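# Insert the steel peg fully into the block's hole

## Task

Seat the steel peg completely in the block's hole without disturbing the block: if the block ever strays more than 1.5 cm from its starting spot, the attempt scores 0. The peg must stay inserted by itself, not held there by a gripper, and at the end the gripper has to release it and back away.

## Robot and tools

Robot: two six-joint arms with parallel grippers, named left_arm and right_arm. Both bases sit at x = -0.046 m, z = 0, with left_arm at y = +0.321 and right_arm at y = -0.374, each turned only slightly about z. Joint order for every arm, in commands and in results: waist (joint1), shoulder (joint2), elbow (joint3), wrist pitch (joint4), wrist yaw (joint5), wrist roll (joint6). Stated ranges in rad: waist -2.618 to 3.054, shoulder 0.000 to 3.142, elbow 0.000 to 3.142, wrist pitch -1.571 to 1.571, wrist yaw -1.571 to 1.571, wrist roll -2.094 to 2.094; the true ends may sit up to 0.036 rad either side of these.

Frame: one shared scene frame. Origin on the table surface midway between the arms, +x points away from the robot over the table, +z up, left_arm on the +y side. The names left and right do not match image sides. Gripper fingers extend along the gripper's +z and close along its y; the reported hand point is between the pads, roughly 1 cm short of the fingertips.

execute_actions(actions): actions is a list of 0 to 15 actions, run one after another. Each action is a table of 1 to 15 rows; each row lasts one control step (1/30 s), and a short table repeats its final row until 15 steps (0.5 s) have passed. A row is a single list covering both arms: 14 numbers in [-1, 1], first left_arm's six joint values then its opening, then right_arm's six joint values then its opening. Joint values are offsets, scaled so 1.0 equals 1.202 rad (waist), 1.258 (shoulder), 1.238 (elbow), 2.073 (wrist pitch), 2.022 (wrist yaw and wrist roll); every row in an action is measured from the joint angles at that action's start, not from the previous row. The opening is absolute: +1 fully open, -1 closed. A row may carry 12 extra numbers from 0 to 1, stiffness scales for left's six joints then right's six, which persist until changed. An action asking any joint to go more than 0.036 rad beyond its range is rejected for both arms; a malformed action, or a failing first action, rejects the whole call. An empty list just reports the state and images.

move(target, speed, blocking): target is one row laid out as above (14 numbers, optionally plus the 12 stiffness scales); its joint values are offsets from the Joint positions in the latest result showing them, and the openings are absolute and sent at once. All joints travel together so they finish at the same moment, which makes the hand trace a curve; the path lasts 0.5 to 10 s and is cut off at 10 s. speed is the top rate in rad/s of the joint with the longest way to go, 0.01 to 2, default 0.5. Moves ignore obstacles and the other arm; faster contact hits harder, and aiming past a contact presses harder. blocking=false returns after 0.5 s while motion continues; until a result shows it finished, other moves and actions are refused, so use wait or stop. The extra move line reports the outcome (done, off_target, moving, held, fault), limits=held or limits=none, and each arm's joint farthest from its target.

wait(seconds): 0 to 10; the arms keep their last command and a running move continues. stop(): brakes a running move; it needs stopping distance, and the fingers keep moving. zoom_image(camera, region): camera is cam_head_left or cam_head_right; region is [x0, y0, x1, y1] in pixels of that 504x504 image, top-left origin, no larger than 504 by 504. read_manual returns only licence text. finished_scene(scene): ends the given scene number for good and reports success.

Results: the state line lists each arm's hand position (m) and orientation quaternion (w, x, y, z) in the scene frame; at long reach it may be somewhat wrong. Joint positions and Joint velocities give six joint angles (rad, rad/s) then the finger gap in m (0.094 fully open). Joint targets shows what the joints are currently driven toward. grip_measured is the finger opening on the command scale, each gripper biased by up to about 1 mm. Step readings list joint angles at some steps; HELD marks steps where an arm was held back. Other lines: joint command not followed (clearance check altered targets), joint sent to its limit, MOTOR HOT (75 °C), OVER-TEMPERATURE FAULT (90 °C pauses that arm 10 s; 100 °C makes it go limp and drop). Joint torques are noisy and offset.

Motion notes: each joint's target may lead its measured angle only by 0.202 (waist), 0.258 (shoulder), 0.238 (elbow), 0.573 (wrist pitch), 0.522 (wrist yaw, roll) rad, and commands that would move the hand more than 70 mm at once are scaled back, so large changes need several actions. Sending zeros lets an arm droop; re-aim at the desired angles to hold it. To grasp, command an opening about 0.03 below grip_measured; less grips more gently. Pad force tops out near 50 to 62 N.

Avoid: shifting the block at all near 1.5 cm, knocking anything off the table, arms touching or pushing each other, fast impacts and hard shoving, dropping the peg, and long high-effort holds that heat motors. Finish by opening the gripper and withdrawing, with the peg resting fully inserted. Cameras: cam_head_left and cam_head_right, head-mounted, looking down at the table.

Each tool is called after "Request:" as a command line: name --argument value for each argument, lists and objects as JSON in quotes; but a table of rows of numbers goes row by row, as --pt "numbers of a row", without its own name.

## Session

Request:
execute_actions --actions '[]'

Scene clock: 0.00 s.
left_arm: end_effector_position=(+0.2828, +0.1443, +0.2677) grip_measured=+1.000 end_effector_quat_wxyz=(+0.515, +0.004, +0.820, +0.252) | right_arm: end_effector_position=(+0.6215, -0.5230, +0.1488) grip_measured=+1.000 end_effector_quat_wxyz=(+0.692, -0.416, +0.580, -0.103)
Joint names: [waist, shoulder, elbow, wrist pitch, wrist yaw, wrist roll]
Joint positions: left_arm=[-0.969  1.593  1.394 -0.947 -1.184 -0.656  0.094] | right_arm=[-0.435  2.649  2.049  0.567 -0.902 -0.795  0.094]
Joint velocities: left_arm=[-0.002 -0.002 -0.002  0.007 -0.007 -0.037  0.   ] | right_arm=[ 0.017  0.007  0.017 -0.022  0.051  0.051  0.   ]
Joint torques (N m, as the arm reports them, + toward a larger angle): no reading
Joint targets: left_arm=[-0.969 1.584 1.404 -0.949 -1.199 -0.659] | right_arm=[-0.435 2.630 2.061 0.568 -0.903 -0.789]
Joint stiffness scale: left_arm=[1. 1. 1. 1. 1. 1.] | right_arm=[1. 1. 1. 1. 1. 1.]

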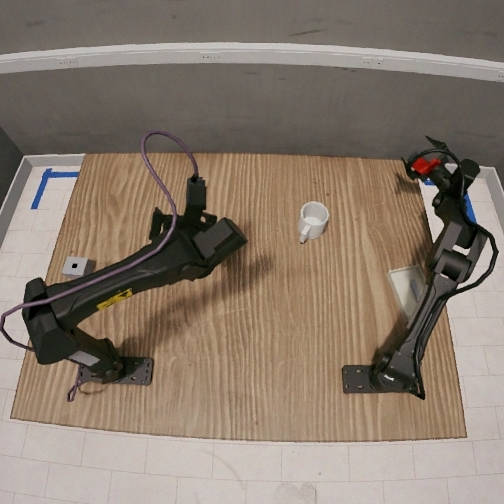

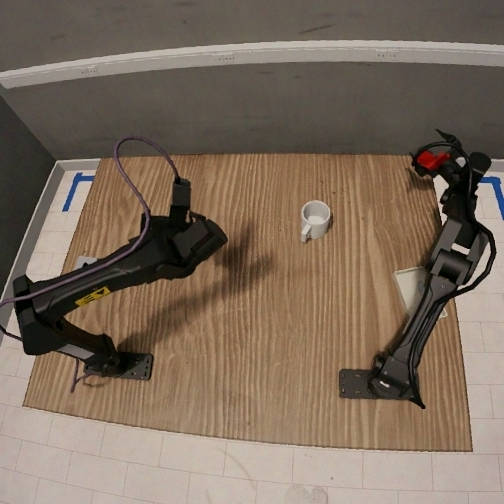

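Request:
zoom_image --camera "cam_head_left" --region '[340, 230, 500, 350]'

Request:
zoom_image --camera "cam_head_left" --region '[30, 220, 150, 310]'

Region (340, 230, 500, 350) of cam_head_left's 504x504 image, scaled by 3.150, with more detail than that image has; it fills the top 378 rows of this view, and the rest is white.

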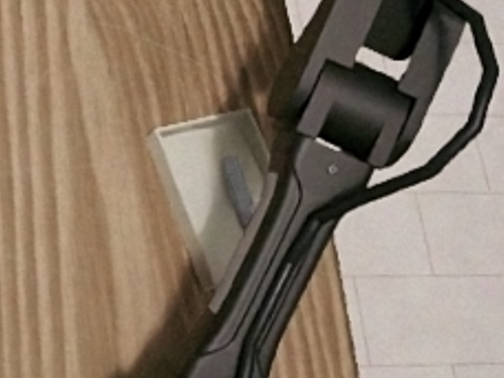

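Region (30, 220, 150, 310) of cam_head_left's 504x504 image, scaled by 4.200, with more detail than that image has; it fills the top 378 rows of this view, and the rest is white.

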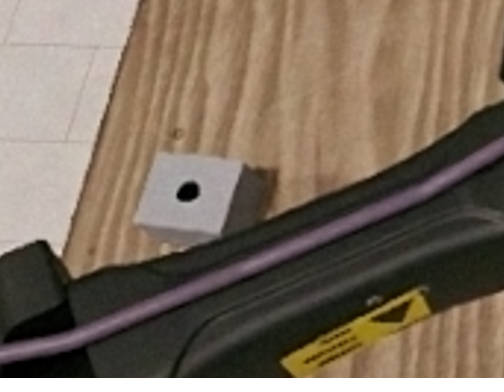

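Request:
move --target '[0.099,0.279,0.359,-0.25,0.586,0.324,1, 0.012,-0.916,-0.555,-0.966,0.446,0.185,1]' --speed 1.0

Scene clock: 110.13 s.
left_arm: end_effector_position=(+0.1961, +0.0532, +0.1419) grip_measured=+1.000 end_effector_quat_wxyz=(-0.007, +0.405, +0.914, +0.007) | right_arm: end_effector_position=(+0.1901, -0.4784, +0.1590) grip_measured=+1.000 end_effector_quat_wxyz=(+0.004, -0.005, +1.000, +0.000)
Joint names: [waist, shoulder, elbow, wrist pitch, wrist yaw, wrist roll]
Joint positions: left_arm=[-0.857  1.939  1.8   -1.451 -0.007 -0.007  0.094] | right_arm=[-0.43   1.517  1.377 -1.424 -0.003 -0.432  0.094]
Joint velocities: left_arm=[ 0.012 -0.002 -0.007 -0.066  0.007 -0.037  0.   ] | right_arm=[-0.007 -0.012 -0.012 -0.081 -0.007 -0.022  0.   ]
Joint torques (N m, as the arm reports them, + toward a larger angle): left_arm=[ 0.66 -8.87  9.05  0.45  0.09  0.05] | right_arm=[ 0.96 -6.81  3.94  0.21  0.03  0.12]
Joint targets: left_arm=[-0.850 1.944 1.838 -1.465 0.001 -0.001] | right_arm=[-0.420 1.497 1.362 -1.435 -0.000 -0.421]
Joint stiffness scale: left_arm=[1. 1. 1. 1. 1. 1.] | right_arm=[1. 1. 1. 1. 1. 1.]
move: off_target (left_arm, right_arm); limits=none; left_arm: farthest joint: the elbow, 0.038 radians from its target (0.444 radians at the start); right_arm: farthest joint: the shoulder, 0.021 radians from its target (1.152 radians at the start)

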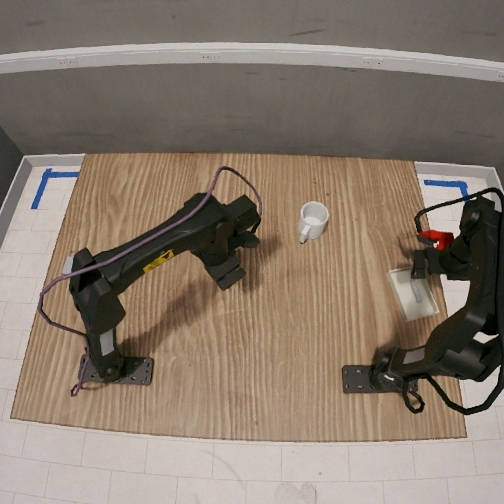

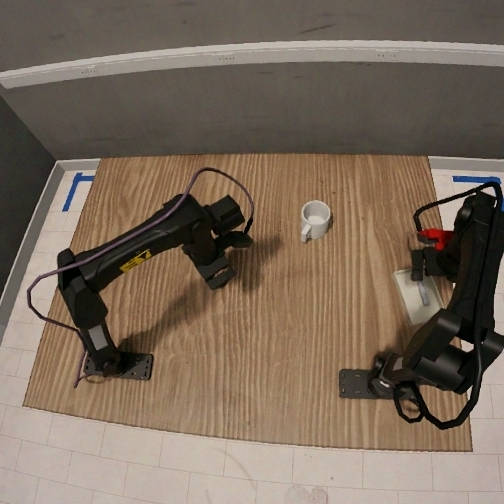

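Request:
zoom_image --camera "cam_head_left" --region '[370, 240, 470, 340]'

Request:
zoom_image --camera "cam_head_right" --region '[370, 240, 470, 340]'

Region (370, 240, 470, 340) of cam_head_left's 504x504 image, scaled by 5.040, with more detail than that image has.

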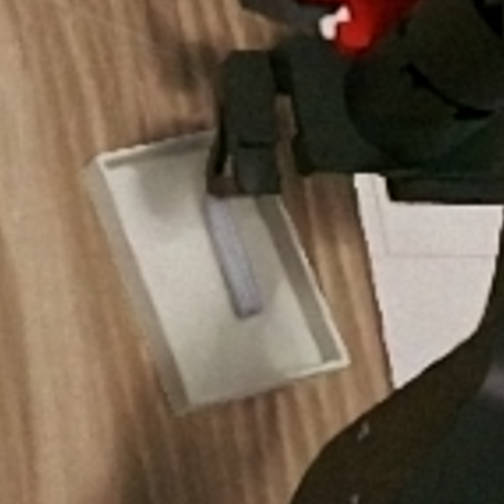

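Region (370, 240, 470, 340) of cam_head_right's 504x504 image, scaled by 5.040, with more detail than that image has.

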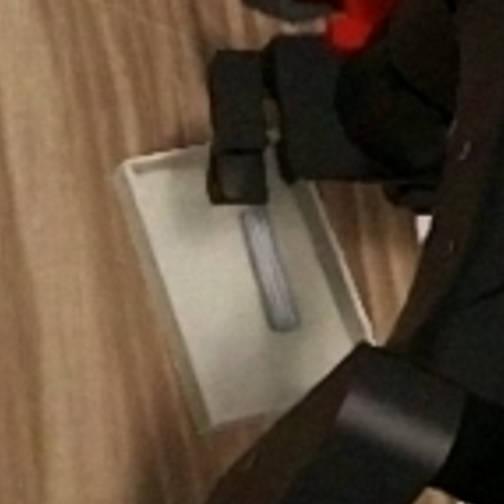

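Request:
move --target '[0.006,0.004,0.031,-0.007,0.004,0.003,1, -0.084,0.009,-0.346,0.209,0.0015,-0.113,-0.28]' --speed 0.6

Request:
zoom_image --camera "cam_head_left" --region '[370, 240, 470, 340]'

Request:
zoom_image --camera "cam_head_right" --region '[370, 240, 470, 340]'

Scene clock: 168.87 s.
left_arm: end_effector_position=(+0.1959, +0.0533, +0.1419) grip_measured=+1.000 end_effector_quat_wxyz=(-0.008, +0.405, +0.914, +0.007) | right_arm: end_effector_position=(+0.1698, -0.4953, +0.0550) grip_measured=-0.277 end_effector_quat_wxyz=(+0.004, -0.066, +0.998, -0.002)
Joint names: [waist, shoulder, elbow, wrist pitch, wrist yaw, wrist roll]
Joint positions: left_arm=[-0.857  1.939  1.8   -1.452 -0.007 -0.007  0.094] | right_arm=[-0.524  1.517  0.96  -1.003 -0.001 -0.649  0.034]
Joint velocities: left_arm=[ 0.002 -0.007 -0.002 -0.081 -0.081  0.007  0.   ] | right_arm=[-0.007  0.002 -0.017 -0.066 -0.022  0.007  0.001]
Joint torques (N m, as the arm reports them, + toward a larger angle): left_arm=[ 0.67 -8.84  9.08  0.45  0.1   0.06] | right_arm=[-0.57 -4.08  4.03  0.4  -0.03 -0.11]
Joint targets: left_arm=[-0.850 1.944 1.839 -1.466 0.001 -0.001] | right_arm=[-0.531 1.529 0.949 -0.991 -0.000 -0.660]
Joint stiffness scale: left_arm=[1. 1. 1. 1. 1. 1.] | right_arm=[1. 1. 1. 1. 1. 1.]
move: off_target (left_arm); limits=none; left_arm: farthest joint: the elbow, 0.038 radians from its target (0.038 radians at the start); right_arm: farthest joint: the wrist pitch, 0.013 radians from its target (0.434 radians at the start)

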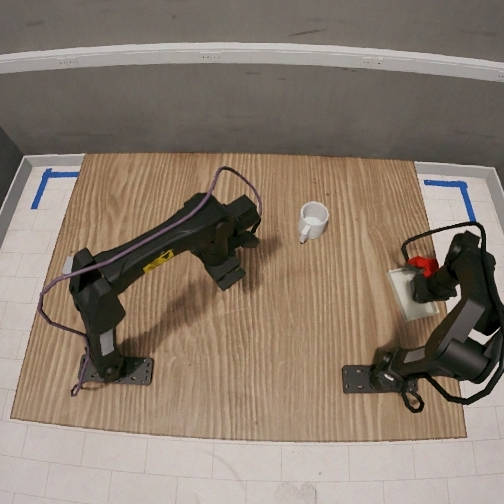

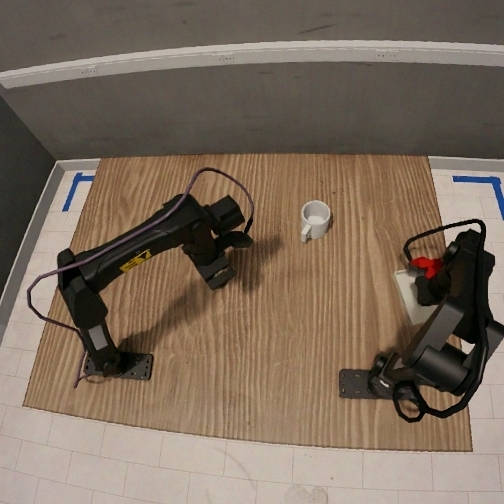

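Region (370, 240, 470, 340) of cam_head_left's 504x504 image, scaled by 5.040, with more detail than that image has.

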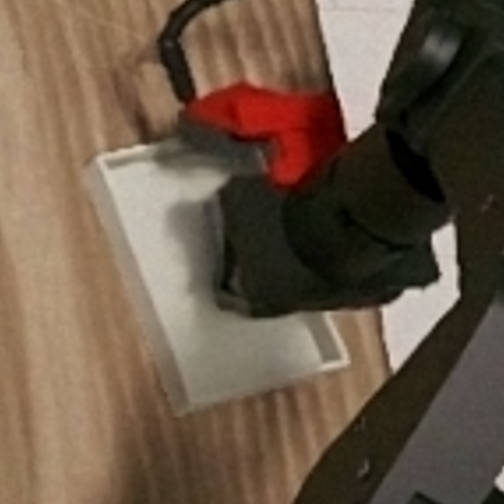

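Region (370, 240, 470, 340) of cam_head_right's 504x504 image, scaled by 5.040, with more detail than that image has.

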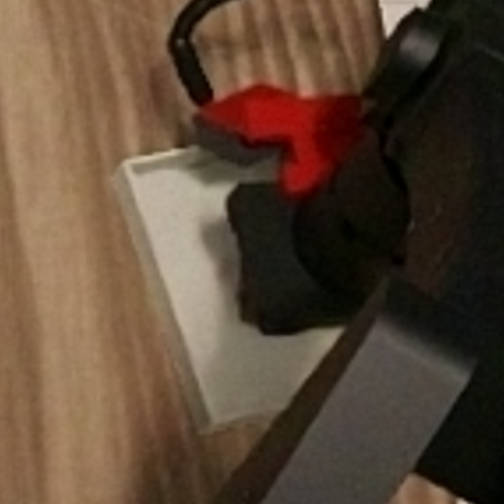

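Request:
move --target '[0.006,0.004,0.031,-0.007,0.004,0.003,1, -0.01,0.060,-0.089,0.080,0,-0.01,-0.28]' --speed 0.3

Scene clock: 181.07 s.
left_arm: end_effector_position=(+0.1957, +0.0533, +0.1420) grip_measured=+1.000 end_effector_quat_wxyz=(-0.008, +0.405, +0.914, +0.007) | right_arm: end_effector_position=(+0.1678, -0.4994, +0.0175) grip_measured=-0.278 end_effector_quat_wxyz=(-0.002, -0.067, +0.998, -0.006)
Joint names: [waist, shoulder, elbow, wrist pitch, wrist yaw, wrist roll]
Joint positions: left_arm=[-0.857  1.939  1.8   -1.453 -0.006 -0.007  0.094] | right_arm=[-0.533  1.586  0.865 -0.847  0.013 -0.658  0.034]
Joint velocities: left_arm=[-0.022 -0.002  0.007 -0.007  0.037  0.022  0.   ] | right_arm=[-0.007  0.012 -0.007  0.007 -0.007 -0.037 -0.001]
Joint torques (N m, as the arm reports them, + toward a larger angle): left_arm=[ 0.71 -8.87  9.07  0.46  0.1   0.07] | right_arm=[-0.07 -4.58  3.49  0.4  -0.11 -0.13]
Joint targets: left_arm=[-0.850 1.944 1.839 -1.466 0.002 -0.001] | right_arm=[-0.536 1.593 0.849 -0.837 -0.001 -0.669]
Joint stiffness scale: left_arm=[1. 1. 1. 1. 1. 1.] | right_arm=[1. 1. 1. 1. 1. 1.]
move: off_target (left_arm); limits=none; left_arm: farthest joint: the elbow, 0.038 radians from its target (0.038 radians at the start); right_arm: farthest joint: the elbow, 0.015 radians from its target (0.110 radians at the start)

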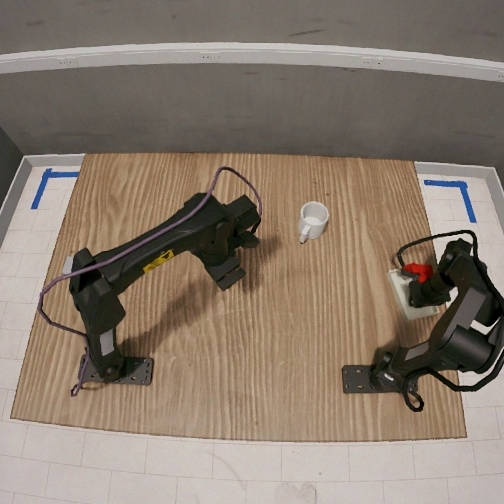

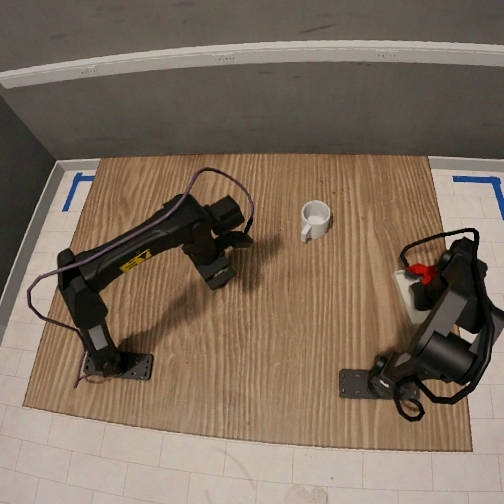

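Request:
execute_actions --actions '[[[0.006,0.004,0.031,-0.007,0.004,0.003,1, 0,0.004,-0.01,0.004,0,0,-1]],[[0.006,0.004,0.031,-0.007,0.004,0.003,1, 0,0.004,-0.01,0.004,0,0,-1]]]'

Scene clock: 187.97 s.
left_arm: end_effector_position=(+0.1952, +0.0535, +0.1420) grip_measured=+1.000 end_effector_quat_wxyz=(-0.009, +0.405, +0.914, +0.007) | right_arm: end_effector_position=(+0.1679, -0.4993, +0.0175) grip_measured=-0.992 end_effector_quat_wxyz=(-0.002, -0.067, +0.998, -0.006)
Joint names: [waist, shoulder, elbow, wrist pitch, wrist yaw, wrist roll]
Joint positions: left_arm=[-0.857  1.939  1.8   -1.454 -0.005 -0.007  0.094] | right_arm=[-0.533  1.586  0.865 -0.847  0.012 -0.658  0.   ]
Joint velocities: left_arm=[-0.002 -0.007 -0.002 -0.022  0.022 -0.022  0.   ] | right_arm=[-0.012 -0.002 -0.012  0.051  0.022 -0.037 -0.   ]
Joint torques (N m, as the arm reports them, + toward a larger angle): left_arm=[ 0.69 -8.86  9.1   0.45  0.1   0.07] | right_arm=[-0.09 -4.82  3.59  0.42 -0.03 -0.01]
Joint targets: left_arm=[-0.850 1.944 1.839 -1.468 0.003 -0.001] | right_arm=[-0.533 1.591 0.852 -0.839 0.012 -0.658]
Joint stiffness scale: left_arm=[1. 1. 1. 1. 1. 1.] | right_arm=[1. 1. 1. 1. 1. 1.]
Step readings (joint positions; steps 1 to 15: 1st action; 16 to 30: 2nd action):
0: left_arm=[-0.857 1.939 1.800 -1.453 -0.006 -0.007] | right_arm=[-0.533 1.586 0.865 -0.847 0.012 -0.658]
1: left_arm=[-0.857 1.939 1.800 -1.453 -0.006 -0.007] | right_arm=[-0.533 1.586 0.865 -0.847 0.012 -0.658]
2: left_arm=[-0.857 1.939 1.800 -1.453 -0.006 -0.007] | right_arm=[-0.533 1.586 0.865 -0.847 0.012 -0.658]
4: left_arm=[-0.857 1.939 1.800 -1.453 -0.006 -0.007] | right_arm=[-0.533 1.586 0.865 -0.847 0.012 -0.658]
8: left_arm=[-0.857 1.939 1.800 -1.453 -0.006 -0.007] | right_arm=[-0.533 1.586 0.865 -0.847 0.012 -0.658]
15: left_arm=[-0.857 1.939 1.800 -1.453 -0.005 -0.007] | right_arm=[-0.533 1.586 0.865 -0.847 0.012 -0.658]
16: left_arm=[-0.857 1.939 1.800 -1.454 -0.005 -0.007] | right_arm=[-0.533 1.586 0.865 -0.847 0.012 -0.658]
17: left_arm=[-0.857 1.939 1.800 -1.454 -0.005 -0.007] | right_arm=[-0.533 1.586 0.865 -0.847 0.012 -0.658]
19: left_arm=[-0.857 1.939 1.800 -1.454 -0.005 -0.007] | right_arm=[-0.533 1.586 0.865 -0.847 0.012 -0.658]
23: left_arm=[-0.857 1.939 1.800 -1.454 -0.005 -0.007] | right_arm=[-0.533 1.586 0.865 -0.847 0.012 -0.658]
30: Joint positions above

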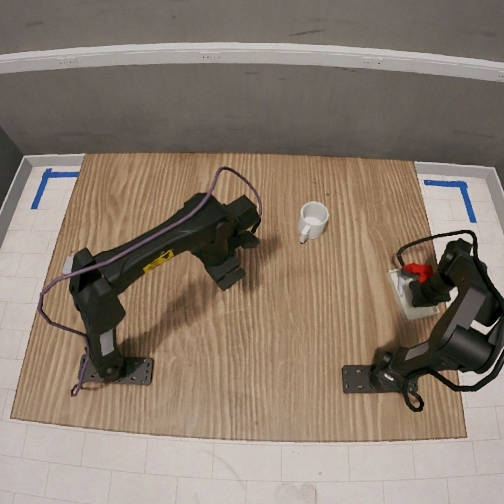

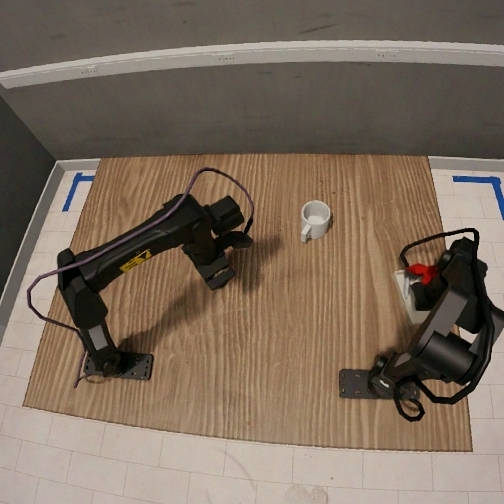

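Missed. Look.

Request:
zoom_image --camera "cam_head_left" --region '[370, 240, 470, 340]'

Request:
zoom_image --camera "cam_head_right" --region '[370, 240, 470, 340]'

Region (370, 240, 470, 340) of cam_head_left's 504x504 image, scaled by 5.040, with more detail than that image has.

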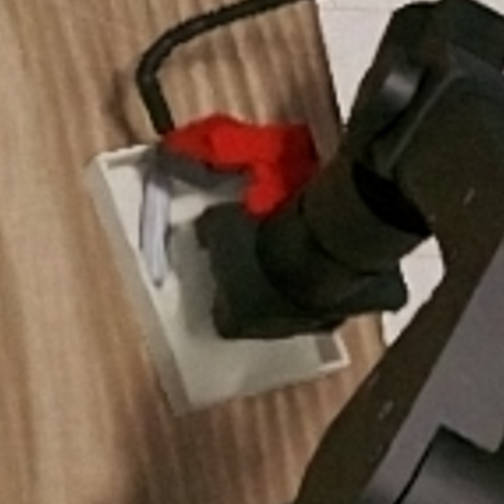

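Region (370, 240, 470, 340) of cam_head_right's 504x504 image, scaled by 5.040, with more detail than that image has.

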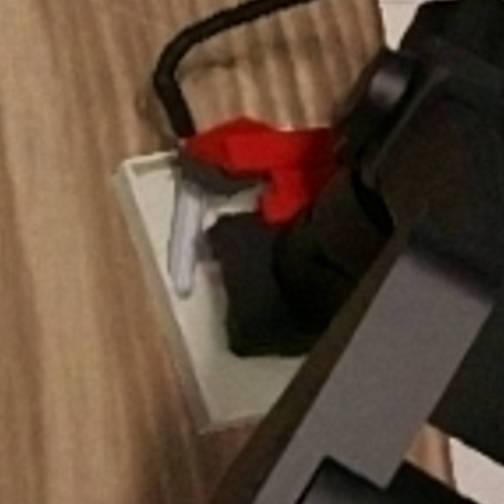

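Request:
move --target '[0.006,0.004,0.031,-0.007,0.004,0.003,1, 0,-0.071,0.401,-0.284,-0.006,0,-0.28]' --speed 0.8

Request:
zoom_image --camera "cam_head_left" --region '[370, 240, 470, 340]'

Request:
zoom_image --camera "cam_head_right" --region '[370, 240, 470, 340]'

Scene clock: 207.83 s.
left_arm: end_effector_position=(+0.1950, +0.0536, +0.1420) grip_measured=+1.000 end_effector_quat_wxyz=(-0.010, +0.405, +0.914, +0.007) | right_arm: end_effector_position=(+0.1674, -0.4991, +0.1477) grip_measured=-0.282 end_effector_quat_wxyz=(-0.019, -0.067, +0.998, +0.006)
Joint names: [waist, shoulder, elbow, wrist pitch, wrist yaw, wrist roll]
Joint positions: left_arm=[-0.857  1.939  1.8   -1.455 -0.004 -0.007  0.094] | right_arm=[-0.533  1.516  1.33  -1.423  0.012 -0.658  0.034]
Joint velocities: left_arm=[ 0.012  0.002 -0.002 -0.022 -0.037 -0.037  0.   ] | right_arm=[ 0.007 -0.022  0.007 -0.051 -0.051 -0.037 -0.   ]
Joint torques (N m, as the arm reports them, + toward a larger angle): left_arm=[ 0.67 -8.83  9.06  0.44  0.11  0.08] | right_arm=[-0.12 -6.21  6.72  0.09 -0.09  0.02]
Joint targets: left_arm=[-0.850 1.944 1.839 -1.469 0.003 -0.001] | right_arm=[-0.533 1.496 1.361 -1.436 -0.000 -0.658]
Joint stiffness scale: left_arm=[1. 1. 1. 1. 1. 1.] | right_arm=[1. 1. 1. 1. 1. 1.]
move: off_target (left_arm, right_arm); limits=none; left_arm: farthest joint: the elbow, 0.038 radians from its target (0.038 radians at the start); right_arm: farthest joint: the elbow, 0.032 radians from its target (0.497 radians at the start)

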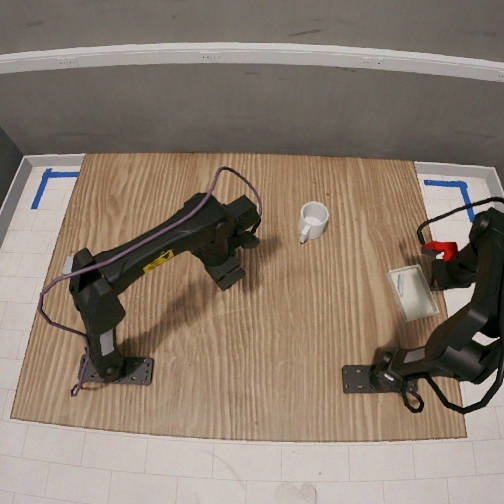

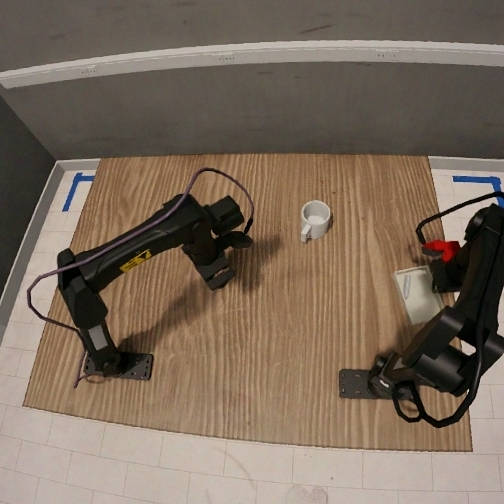

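Region (370, 240, 470, 340) of cam_head_left's 504x504 image, scaled by 5.040, with more detail than that image has.

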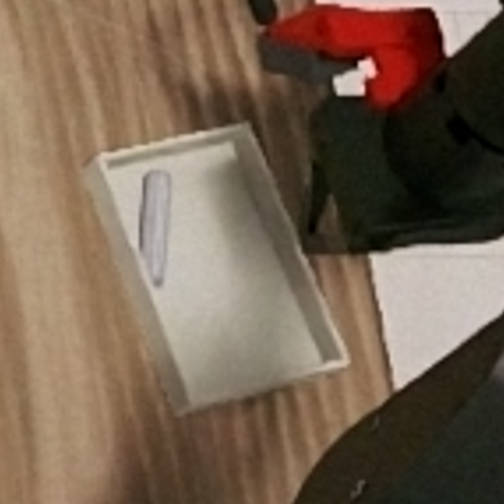

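Region (370, 240, 470, 340) of cam_head_right's 504x504 image, scaled by 5.040, with more detail than that image has.

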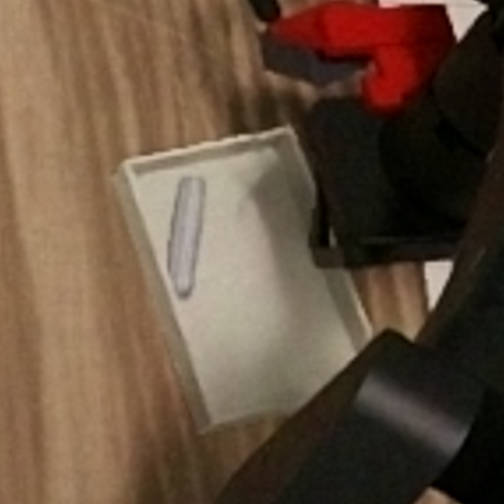

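Request:
move --target '[0.006,0.004,0.031,-0.007,0.004,0.003,1, 0.244,0.081,-0.251,0.213,-0.01,0.286,-0.36]' --speed 0.8

Request:
zoom_image --camera "cam_head_left" --region '[370, 240, 470, 340]'

Scene clock: 255.57 s.
left_arm: end_effector_position=(+0.1948, +0.0537, +0.1420) grip_measured=+1.000 end_effector_quat_wxyz=(-0.010, +0.405, +0.914, +0.007) | right_arm: end_effector_position=(+0.2130, -0.4356, +0.0487) grip_measured=-0.358 end_effector_quat_wxyz=(-0.005, +0.072, +0.997, +0.000)
Joint names: [waist, shoulder, elbow, wrist pitch, wrist yaw, wrist roll]
Joint positions: left_arm=[-0.857  1.939  1.8   -1.456 -0.004 -0.007  0.094] | right_arm=[-0.244  1.616  1.031 -0.996  0.001 -0.091  0.03 ]
Joint velocities: left_arm=[ 0.007  0.002  0.002 -0.022  0.007 -0.051  0.   ] | right_arm=[-0.007  0.007 -0.002  0.007 -0.007  0.007 -0.001]
Joint torques (N m, as the arm reports them, + toward a larger angle): left_arm=[ 0.68 -8.9   9.04  0.44  0.1   0.09] | right_arm=[ 0.26 -5.73  3.91  0.42 -0.11  0.16]
Joint targets: left_arm=[-0.850 1.944 1.839 -1.470 0.004 -0.001] | right_arm=[-0.239 1.618 1.019 -0.982 -0.008 -0.080]
Joint stiffness scale: left_arm=[1. 1. 1. 1. 1. 1.] | right_arm=[1. 1. 1. 1. 1. 1.]
move: off_target (left_arm); limits=none; left_arm: farthest joint: the elbow, 0.038 radians from its target (0.038 radians at the start); right_arm: farthest joint: the wrist pitch, 0.015 radians from its target (0.442 radians at the start)

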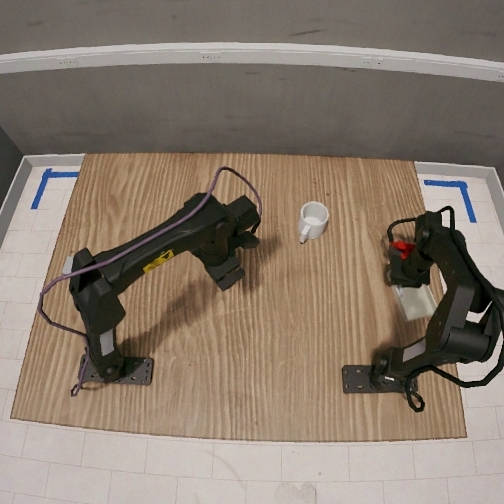

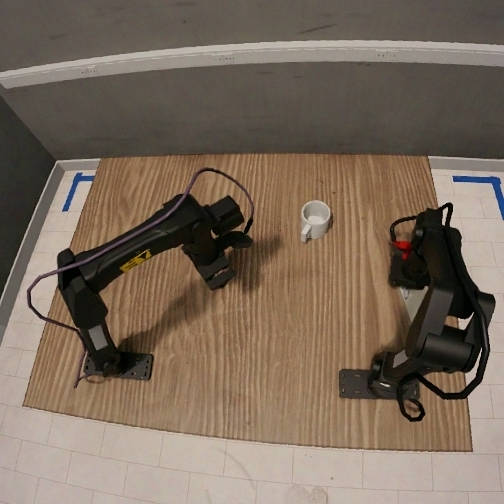

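Region (370, 240, 470, 340) of cam_head_left's 504x504 image, scaled by 5.040, with more detail than that image has.

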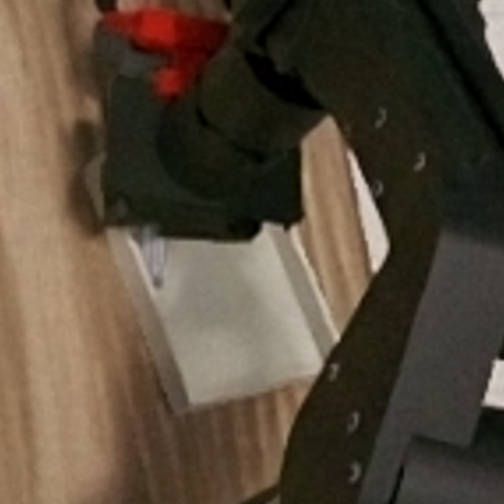

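Request:
move --target '[0.006,0.004,0.031,-0.007,0.004,0.003,1, -0.01,0.044,-0.079,0.074,0,0,-0.36]' --speed 0.25

Request:
zoom_image --camera "cam_head_left" --region '[370, 240, 470, 340]'

Scene clock: 267.17 s.
left_arm: end_effector_position=(+0.1946, +0.0537, +0.1420) grip_measured=+1.000 end_effector_quat_wxyz=(-0.011, +0.405, +0.914, +0.006) | right_arm: end_effector_position=(+0.2141, -0.4371, +0.0174) grip_measured=-0.358 end_effector_quat_wxyz=(-0.002, +0.075, +0.997, +0.000)
Joint names: [waist, shoulder, elbow, wrist pitch, wrist yaw, wrist roll]
Joint positions: left_arm=[-0.857  1.939  1.8   -1.457 -0.003 -0.007  0.094] | right_arm=[-0.249  1.664  0.948 -0.857  0.    -0.091  0.03 ]
Joint velocities: left_arm=[-0.007 -0.017  0.002 -0.037 -0.022  0.051  0.   ] | right_arm=[-0.007 -0.007 -0.017 -0.037 -0.007 -0.095 -0.001]
Joint torques (N m, as the arm reports them, + toward a larger angle): left_arm=[ 0.71 -8.81  9.05  0.45  0.1   0.07] | right_arm=[-0.56 -5.48  3.41  0.43 -0.03  0.04]
Joint targets: left_arm=[-0.850 1.944 1.839 -1.471 0.005 -0.001] | right_arm=[-0.256 1.671 0.933 -0.843 0.001 -0.092]
Joint stiffness scale: left_arm=[1. 1. 1. 1. 1. 1.] | right_arm=[1. 1. 1. 1. 1. 1.]
move: off_target (left_arm); limits=none; left_arm: farthest joint: the elbow, 0.038 radians from its target (0.038 radians at the start); right_arm: farthest joint: the elbow, 0.015 radians from its target (0.097 radians at the start)

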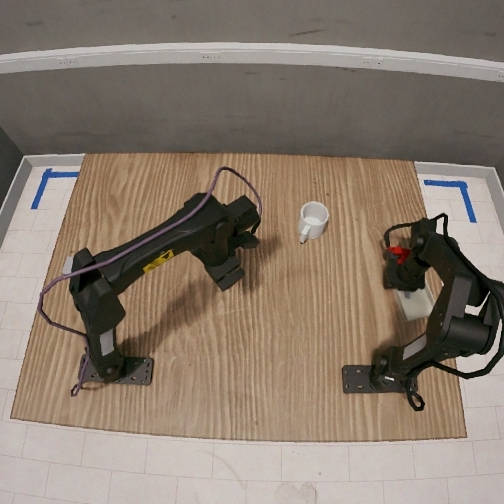

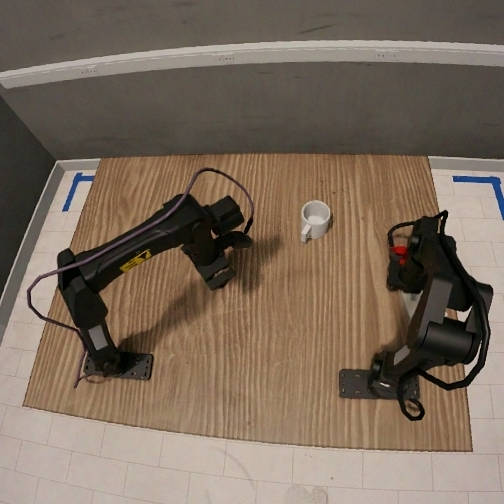

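Region (370, 240, 470, 340) of cam_head_left's 504x504 image, scaled by 5.040, with more detail than that image has.

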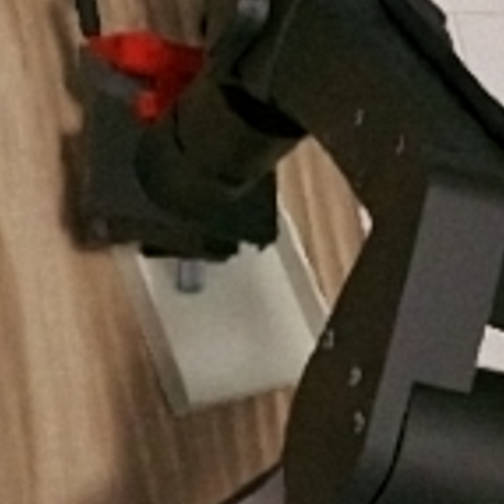

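Request:
execute_actions --actions '[[[0.006,0.004,0.031,-0.007,0.004,0.003,1, 0,0.004,-0.01,0.004,0,0,-1]],[[0.006,0.004,0.031,-0.007,0.004,0.003,1, 0,0.004,-0.01,0.004,0,0,-1]]]'

Request:
zoom_image --camera "cam_head_left" --region '[370, 240, 470, 340]'

Scene clock: 277.00 s.
left_arm: end_effector_position=(+0.1941, +0.0539, +0.1420) grip_measured=+1.000 end_effector_quat_wxyz=(-0.012, +0.405, +0.914, +0.006) | right_arm: end_effector_position=(+0.2155, -0.4380, +0.0174) grip_measured=-0.955 end_effector_quat_wxyz=(+0.001, +0.075, +0.997, -0.002)
Joint names: [waist, shoulder, elbow, wrist pitch, wrist yaw, wrist roll]
Joint positions: left_arm=[-0.857  1.939  1.8   -1.458 -0.002 -0.007  0.094] | right_arm=[-0.249  1.664  0.948 -0.851  0.004 -0.091  0.002]
Joint velocities: left_arm=[-0.002 -0.002 -0.007  0.037 -0.022  0.051  0.   ] | right_arm=[-0.012 -0.007 -0.007 -0.022 -0.037 -0.022 -0.   ]
Joint torques (N m, as the arm reports them, + toward a larger angle): left_arm=[ 0.7  -8.85  9.06  0.43  0.1   0.07] | right_arm=[ 0.01 -5.68  3.57  0.43  0.01  0.02]
Joint targets: left_arm=[-0.850 1.944 1.839 -1.472 0.006 -0.001] | right_arm=[-0.249 1.669 0.935 -0.843 0.004 -0.091]
Joint stiffness scale: left_arm=[1. 1. 1. 1. 1. 1.] | right_arm=[1. 1. 1. 1. 1. 1.]
Step readings (joint positions; steps 1 to 15: 1st action; 16 to 30: 2nd action):
0: left_arm=[-0.857 1.939 1.800 -1.457 -0.003 -0.007] | right_arm=[-0.249 1.664 0.948 -0.857 0.000 -0.091]
1: left_arm=[-0.857 1.939 1.800 -1.457 -0.003 -0.007] | right_arm=[-0.249 1.664 0.948 -0.857 0.000 -0.091]
2: left_arm=[-0.857 1.939 1.800 -1.457 -0.003 -0.007] | right_arm=[-0.249 1.664 0.948 -0.857 0.002 -0.091]
4: left_arm=[-0.857 1.939 1.800 -1.457 -0.002 -0.007] | right_arm=[-0.249 1.664 0.948 -0.846 0.002 -0.096]
8: left_arm=[-0.857 1.939 1.800 -1.457 -0.002 -0.007] | right_arm=[-0.249 1.664 0.948 -0.851 0.004 -0.092]
15: left_arm=[-0.857 1.939 1.800 -1.458 -0.002 -0.007] | right_arm=[-0.249 1.664 0.948 -0.851 0.004 -0.091]
16: left_arm=[-0.857 1.939 1.800 -1.458 -0.002 -0.007] | right_arm=[-0.249 1.664 0.948 -0.851 0.004 -0.091]
17: left_arm=[-0.857 1.939 1.800 -1.458 -0.002 -0.007] | right_arm=[-0.249 1.664 0.948 -0.851 0.004 -0.091]
19: left_arm=[-0.857 1.939 1.800 -1.458 -0.002 -0.007] | right_arm=[-0.249 1.664 0.948 -0.851 0.004 -0.091]
23: left_arm=[-0.857 1.939 1.800 -1.458 -0.002 -0.007] | right_arm=[-0.249 1.664 0.948 -0.851 0.004 -0.091]
30: Joint positions above

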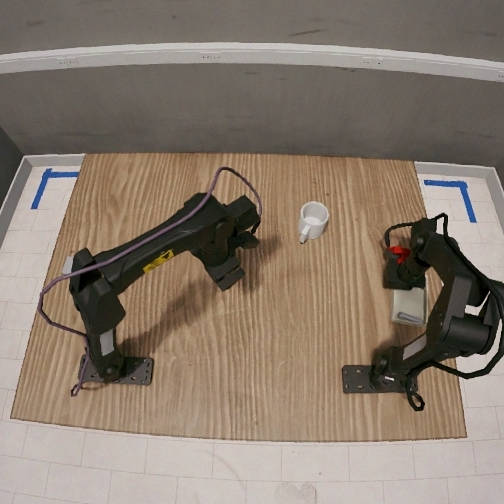

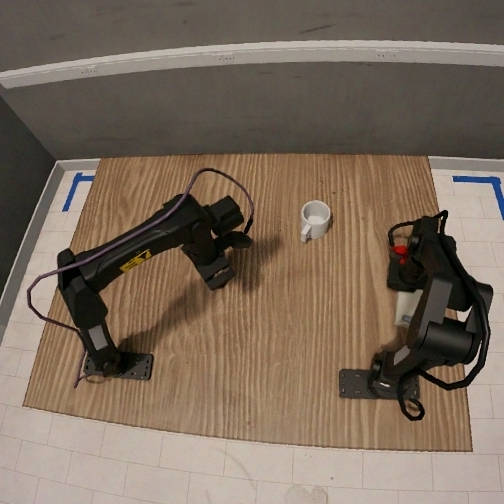

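Region (370, 240, 470, 340) of cam_head_left's 504x504 image, scaled by 5.040, with more detail than that image has.

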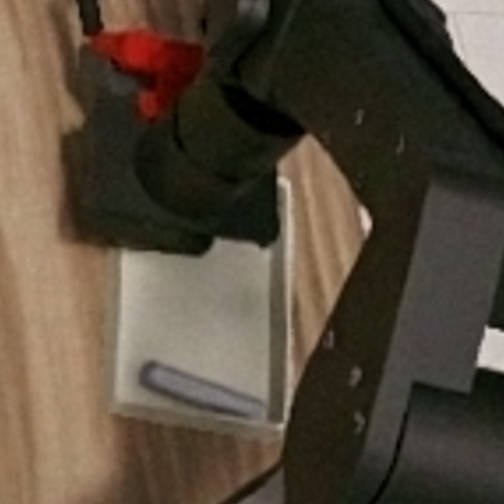

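Request:
execute_actions --actions '[[[0.006,0.004,0.031,-0.007,0.004,0.003,1, 0,0.004,-0.01,0.004,0,0,-0.3]],[[0.006,0.004,0.031,-0.007,0.004,0.003,1, 0,-0.045,0.08,-0.072,0,0,-0.3]],[[0.006,0.004,0.031,-0.007,0.004,0.003,1, 0,-0.01,0.02,-0.01,0,0,-0.3]]]'

Request:
zoom_image --camera "cam_head_left" --region '[370, 260, 470, 360]'

Request:
zoom_image --camera "cam_head_right" --region '[370, 260, 470, 360]'

Scene clock: 302.40 s.
left_arm: end_effector_position=(+0.1936, +0.0541, +0.1420) grip_measured=+1.000 end_effector_quat_wxyz=(-0.013, +0.405, +0.914, +0.006) | right_arm: end_effector_position=(+0.2074, -0.4360, +0.0426) grip_measured=-0.303 end_effector_quat_wxyz=(-0.018, +0.075, +0.997, +0.001)
Joint names: [waist, shoulder, elbow, wrist pitch, wrist yaw, wrist roll]
Joint positions: left_arm=[-0.857  1.939  1.8   -1.461 -0.    -0.007  0.094] | right_arm=[-0.249  1.628  1.018 -0.997  0.004 -0.091  0.033]
Joint velocities: left_arm=[-0.017 -0.017 -0.012 -0.007  0.007 -0.051  0.   ] | right_arm=[ 0.012  0.007  0.012 -0.007  0.051 -0.037  0.   ]
Joint torques (N m, as the arm reports them, + toward a larger angle): left_arm=[ 0.71 -8.83  9.06  0.44  0.1   0.07] | right_arm=[-0.08 -6.87  6.18  0.16 -0.01  0.05]
Joint targets: left_arm=[-0.850 1.944 1.839 -1.474 0.007 -0.001] | right_arm=[-0.249 1.616 1.042 -1.006 0.004 -0.091]
Joint stiffness scale: left_arm=[1. 1. 1. 1. 1. 1.] | right_arm=[1. 1. 1. 1. 1. 1.]
Step readings (joint positions; steps 1 to 15: 1st action; 16 to 30: 2nd action; 31 to 45: 3rd action):
0: left_arm=[-0.857 1.939 1.800 -1.458 -0.002 -0.007] | right_arm=[-0.249 1.664 0.948 -0.851 0.004 -0.091]
1: left_arm=[-0.857 1.939 1.800 -1.458 -0.002 -0.007] | right_arm=[-0.249 1.664 0.948 -0.851 0.004 -0.091]
2: left_arm=[-0.857 1.939 1.800 -1.458 -0.002 -0.007] | right_arm=[-0.249 1.664 0.948 -0.851 0.004 -0.091]
4: left_arm=[-0.857 1.939 1.800 -1.459 -0.001 -0.007] | right_arm=[-0.249 1.664 0.948 -0.851 0.004 -0.091]
8: left_arm=[-0.857 1.939 1.800 -1.459 -0.001 -0.007] | right_arm=[-0.249 1.664 0.948 -0.851 0.004 -0.091]
15: left_arm=[-0.857 1.939 1.800 -1.459 -0.001 -0.007] | right_arm=[-0.249 1.664 0.948 -0.851 0.004 -0.091]
16: left_arm=[-0.857 1.939 1.800 -1.459 -0.001 -0.007] | right_arm=[-0.249 1.664 0.956 -0.866 0.004 -0.091]
17: left_arm=[-0.857 1.939 1.800 -1.459 -0.001 -0.007] | right_arm=[-0.249 1.662 0.970 -0.898 0.004 -0.091]
19: left_arm=[-0.857 1.939 1.800 -1.459 -0.001 -0.007] | right_arm=[-0.249 1.647 0.997 -0.934 0.004 -0.091]
23: left_arm=[-0.857 1.939 1.800 -1.459 -0.001 -0.007] | right_arm=[-0.249 1.628 1.018 -0.961 0.004 -0.091]
30: left_arm=[-0.857 1.939 1.800 -1.460 -0.001 -0.007] | right_arm=[-0.249 1.628 1.018 -0.985 0.004 -0.091]
31: left_arm=[-0.857 1.939 1.800 -1.460 -0.001 -0.007] | right_arm=[-0.249 1.628 1.018 -0.987 0.004 -0.091]
32: left_arm=[-0.857 1.939 1.800 -1.460 -0.001 -0.007] | right_arm=[-0.249 1.628 1.018 -0.989 0.004 -0.091]
34: left_arm=[-0.857 1.939 1.800 -1.460 -0.001 -0.007] | right_arm=[-0.249 1.628 1.018 -0.992 0.004 -0.091]
38: left_arm=[-0.857 1.939 1.800 -1.460 -0.000 -0.007] | right_arm=[-0.249 1.628 1.018 -0.995 0.004 -0.091]
45: Joint positions above

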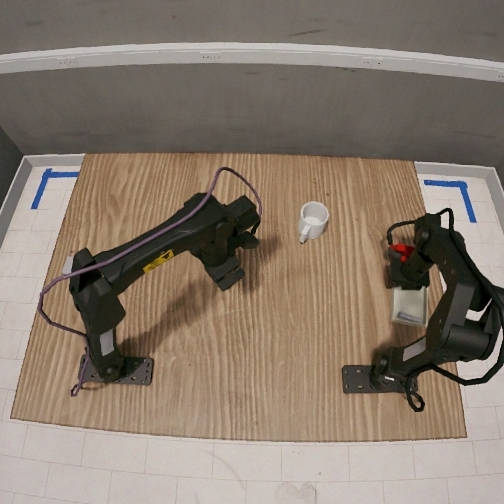

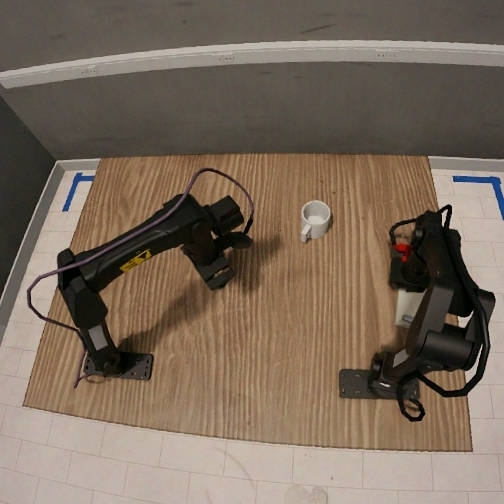

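Region (370, 260, 470, 360) of cam_head_left's 504x504 image, scaled by 5.040, with more detail than that image has.

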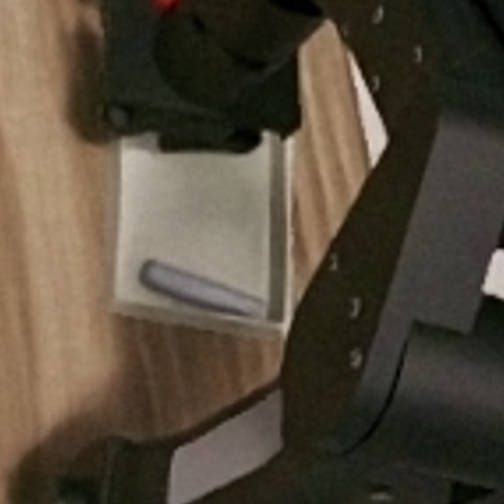

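Region (370, 260, 470, 360) of cam_head_right's 504x504 image, scaled by 5.040, with more detail than that image has.

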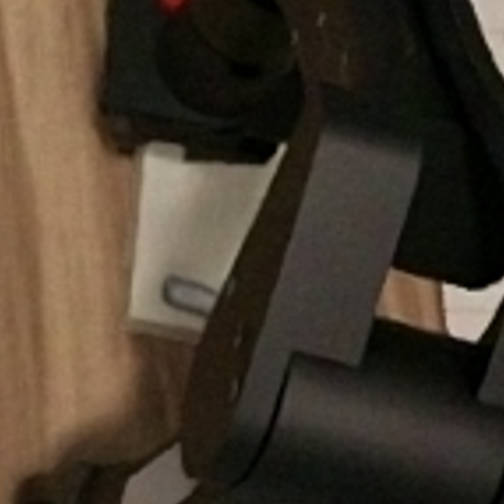

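Request:
move --target '[0.006,0.004,0.031,-0.007,0.004,0.003,1, -0.176,-0.297,-0.237,-0.026,-0.004,0.751,-0.36]' --speed 1.0

Scene clock: 333.80 s.
left_arm: end_effector_position=(+0.1934, +0.0542, +0.1420) grip_measured=+1.000 end_effector_quat_wxyz=(-0.014, +0.405, +0.914, +0.006) | right_arm: end_effector_position=(+0.1193, -0.4513, +0.0486) grip_measured=-0.358 end_effector_quat_wxyz=(-0.005, +0.802, +0.597, -0.001)
Joint names: [waist, shoulder, elbow, wrist pitch, wrist yaw, wrist roll]
Joint positions: left_arm=[-0.857  1.939  1.8   -1.461  0.    -0.007  0.094] | right_arm=[-0.453  1.281  0.74  -1.041 -0.003  1.416  0.03 ]
Joint velocities: left_arm=[ 0.002 -0.007  0.007 -0.051 -0.022  0.022  0.   ] | right_arm=[-0.007 -0.007 -0.002 -0.037 -0.081  0.037 -0.   ]
Joint torques (N m, as the arm reports them, + toward a larger angle): left_arm=[ 0.68 -8.83  9.06  0.43  0.1   0.07] | right_arm=[-0.59 -4.69  3.93  0.17 -0.05  0.14]
Joint targets: left_arm=[-0.850 1.944 1.839 -1.475 0.008 -0.001] | right_arm=[-0.460 1.254 0.724 -1.050 -0.004 1.427]
Joint stiffness scale: left_arm=[1. 1. 1. 1. 1. 1.] | right_arm=[1. 1. 1. 1. 1. 1.]
move: off_target (left_arm, right_arm); limits=none; left_arm: farthest joint: the elbow, 0.038 radians from its target (0.038 radians at the start); right_arm: farthest joint: the shoulder, 0.026 radians from its target (0.374 radians at the start)

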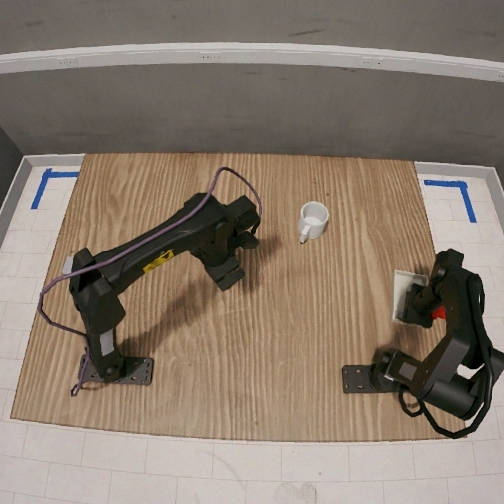

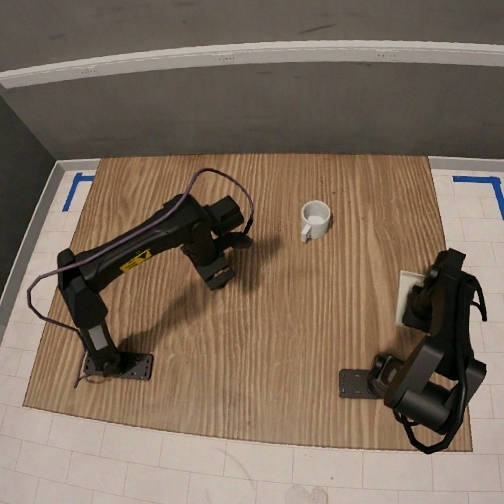

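Request:
zoom_image --camera "cam_head_left" --region '[370, 260, 470, 360]'

Region (370, 260, 470, 360) of cam_head_left's 504x504 image, scaled by 5.040, with more detail than that image has.

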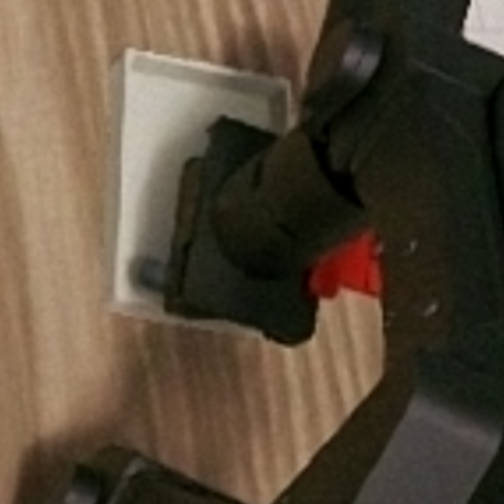

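Request:
move --target '[0.006,0.004,0.031,-0.007,0.004,0.003,1, 0,0.038,-0.095,0.082,0,0,-0.36]' --speed 0.2

Request:
zoom_image --camera "cam_head_left" --region '[370, 260, 470, 360]'

Scene clock: 346.40 s.
left_arm: end_effector_position=(+0.1932, +0.0543, +0.1420) grip_measured=+1.000 end_effector_quat_wxyz=(-0.014, +0.405, +0.914, +0.006) | right_arm: end_effector_position=(+0.1211, -0.4517, +0.0185) grip_measured=-0.358 end_effector_quat_wxyz=(+0.003, +0.802, +0.597, +0.005)
Joint names: [waist, shoulder, elbow, wrist pitch, wrist yaw, wrist roll]
Joint positions: left_arm=[-0.857  1.939  1.8   -1.462  0.001 -0.007  0.094] | right_arm=[-0.453  1.318  0.638 -0.882 -0.006  1.416  0.03 ]
Joint velocities: left_arm=[ 0.007  0.002 -0.002  0.007  0.022 -0.007  0.   ] | right_arm=[-0.022 -0.002 -0.007  0.022 -0.037  0.081 -0.   ]
Joint torques (N m, as the arm reports them, + toward a larger angle): left_arm=[ 0.7  -8.85  9.06  0.43  0.1   0.07] | right_arm=[-0.02 -1.84  3.68  0.44  0.04 -0.01]
Joint targets: left_arm=[-0.850 1.944 1.839 -1.476 0.009 -0.001] | right_arm=[-0.453 1.329 0.623 -0.871 -0.003 1.416]
Joint stiffness scale: left_arm=[1. 1. 1. 1. 1. 1.] | right_arm=[1. 1. 1. 1. 1. 1.]
move: off_target (left_arm); limits=none; left_arm: farthest joint: the elbow, 0.038 radians from its target (0.038 radians at the start); right_arm: farthest joint: the elbow, 0.016 radians from its target (0.118 radians at the start)

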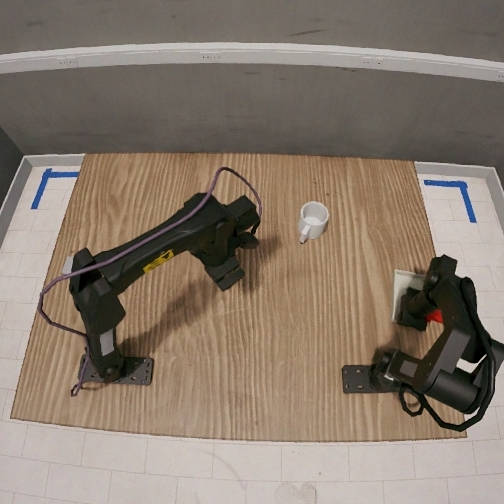

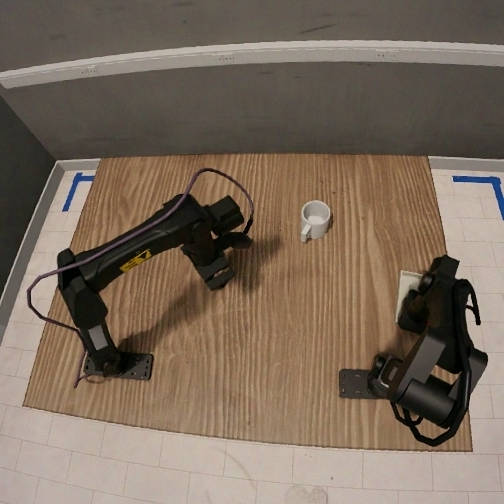

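Region (370, 260, 470, 360) of cam_head_left's 504x504 image, scaled by 5.040, with more detail than that image has.

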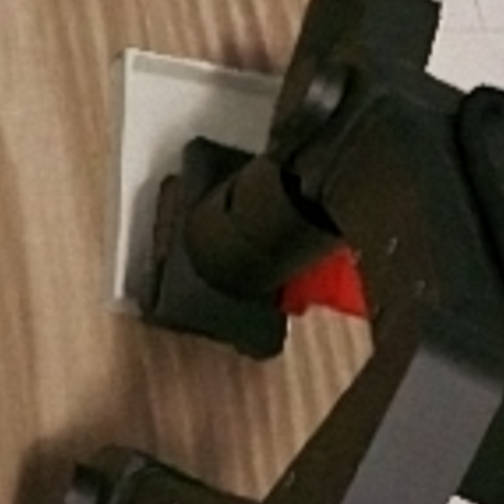

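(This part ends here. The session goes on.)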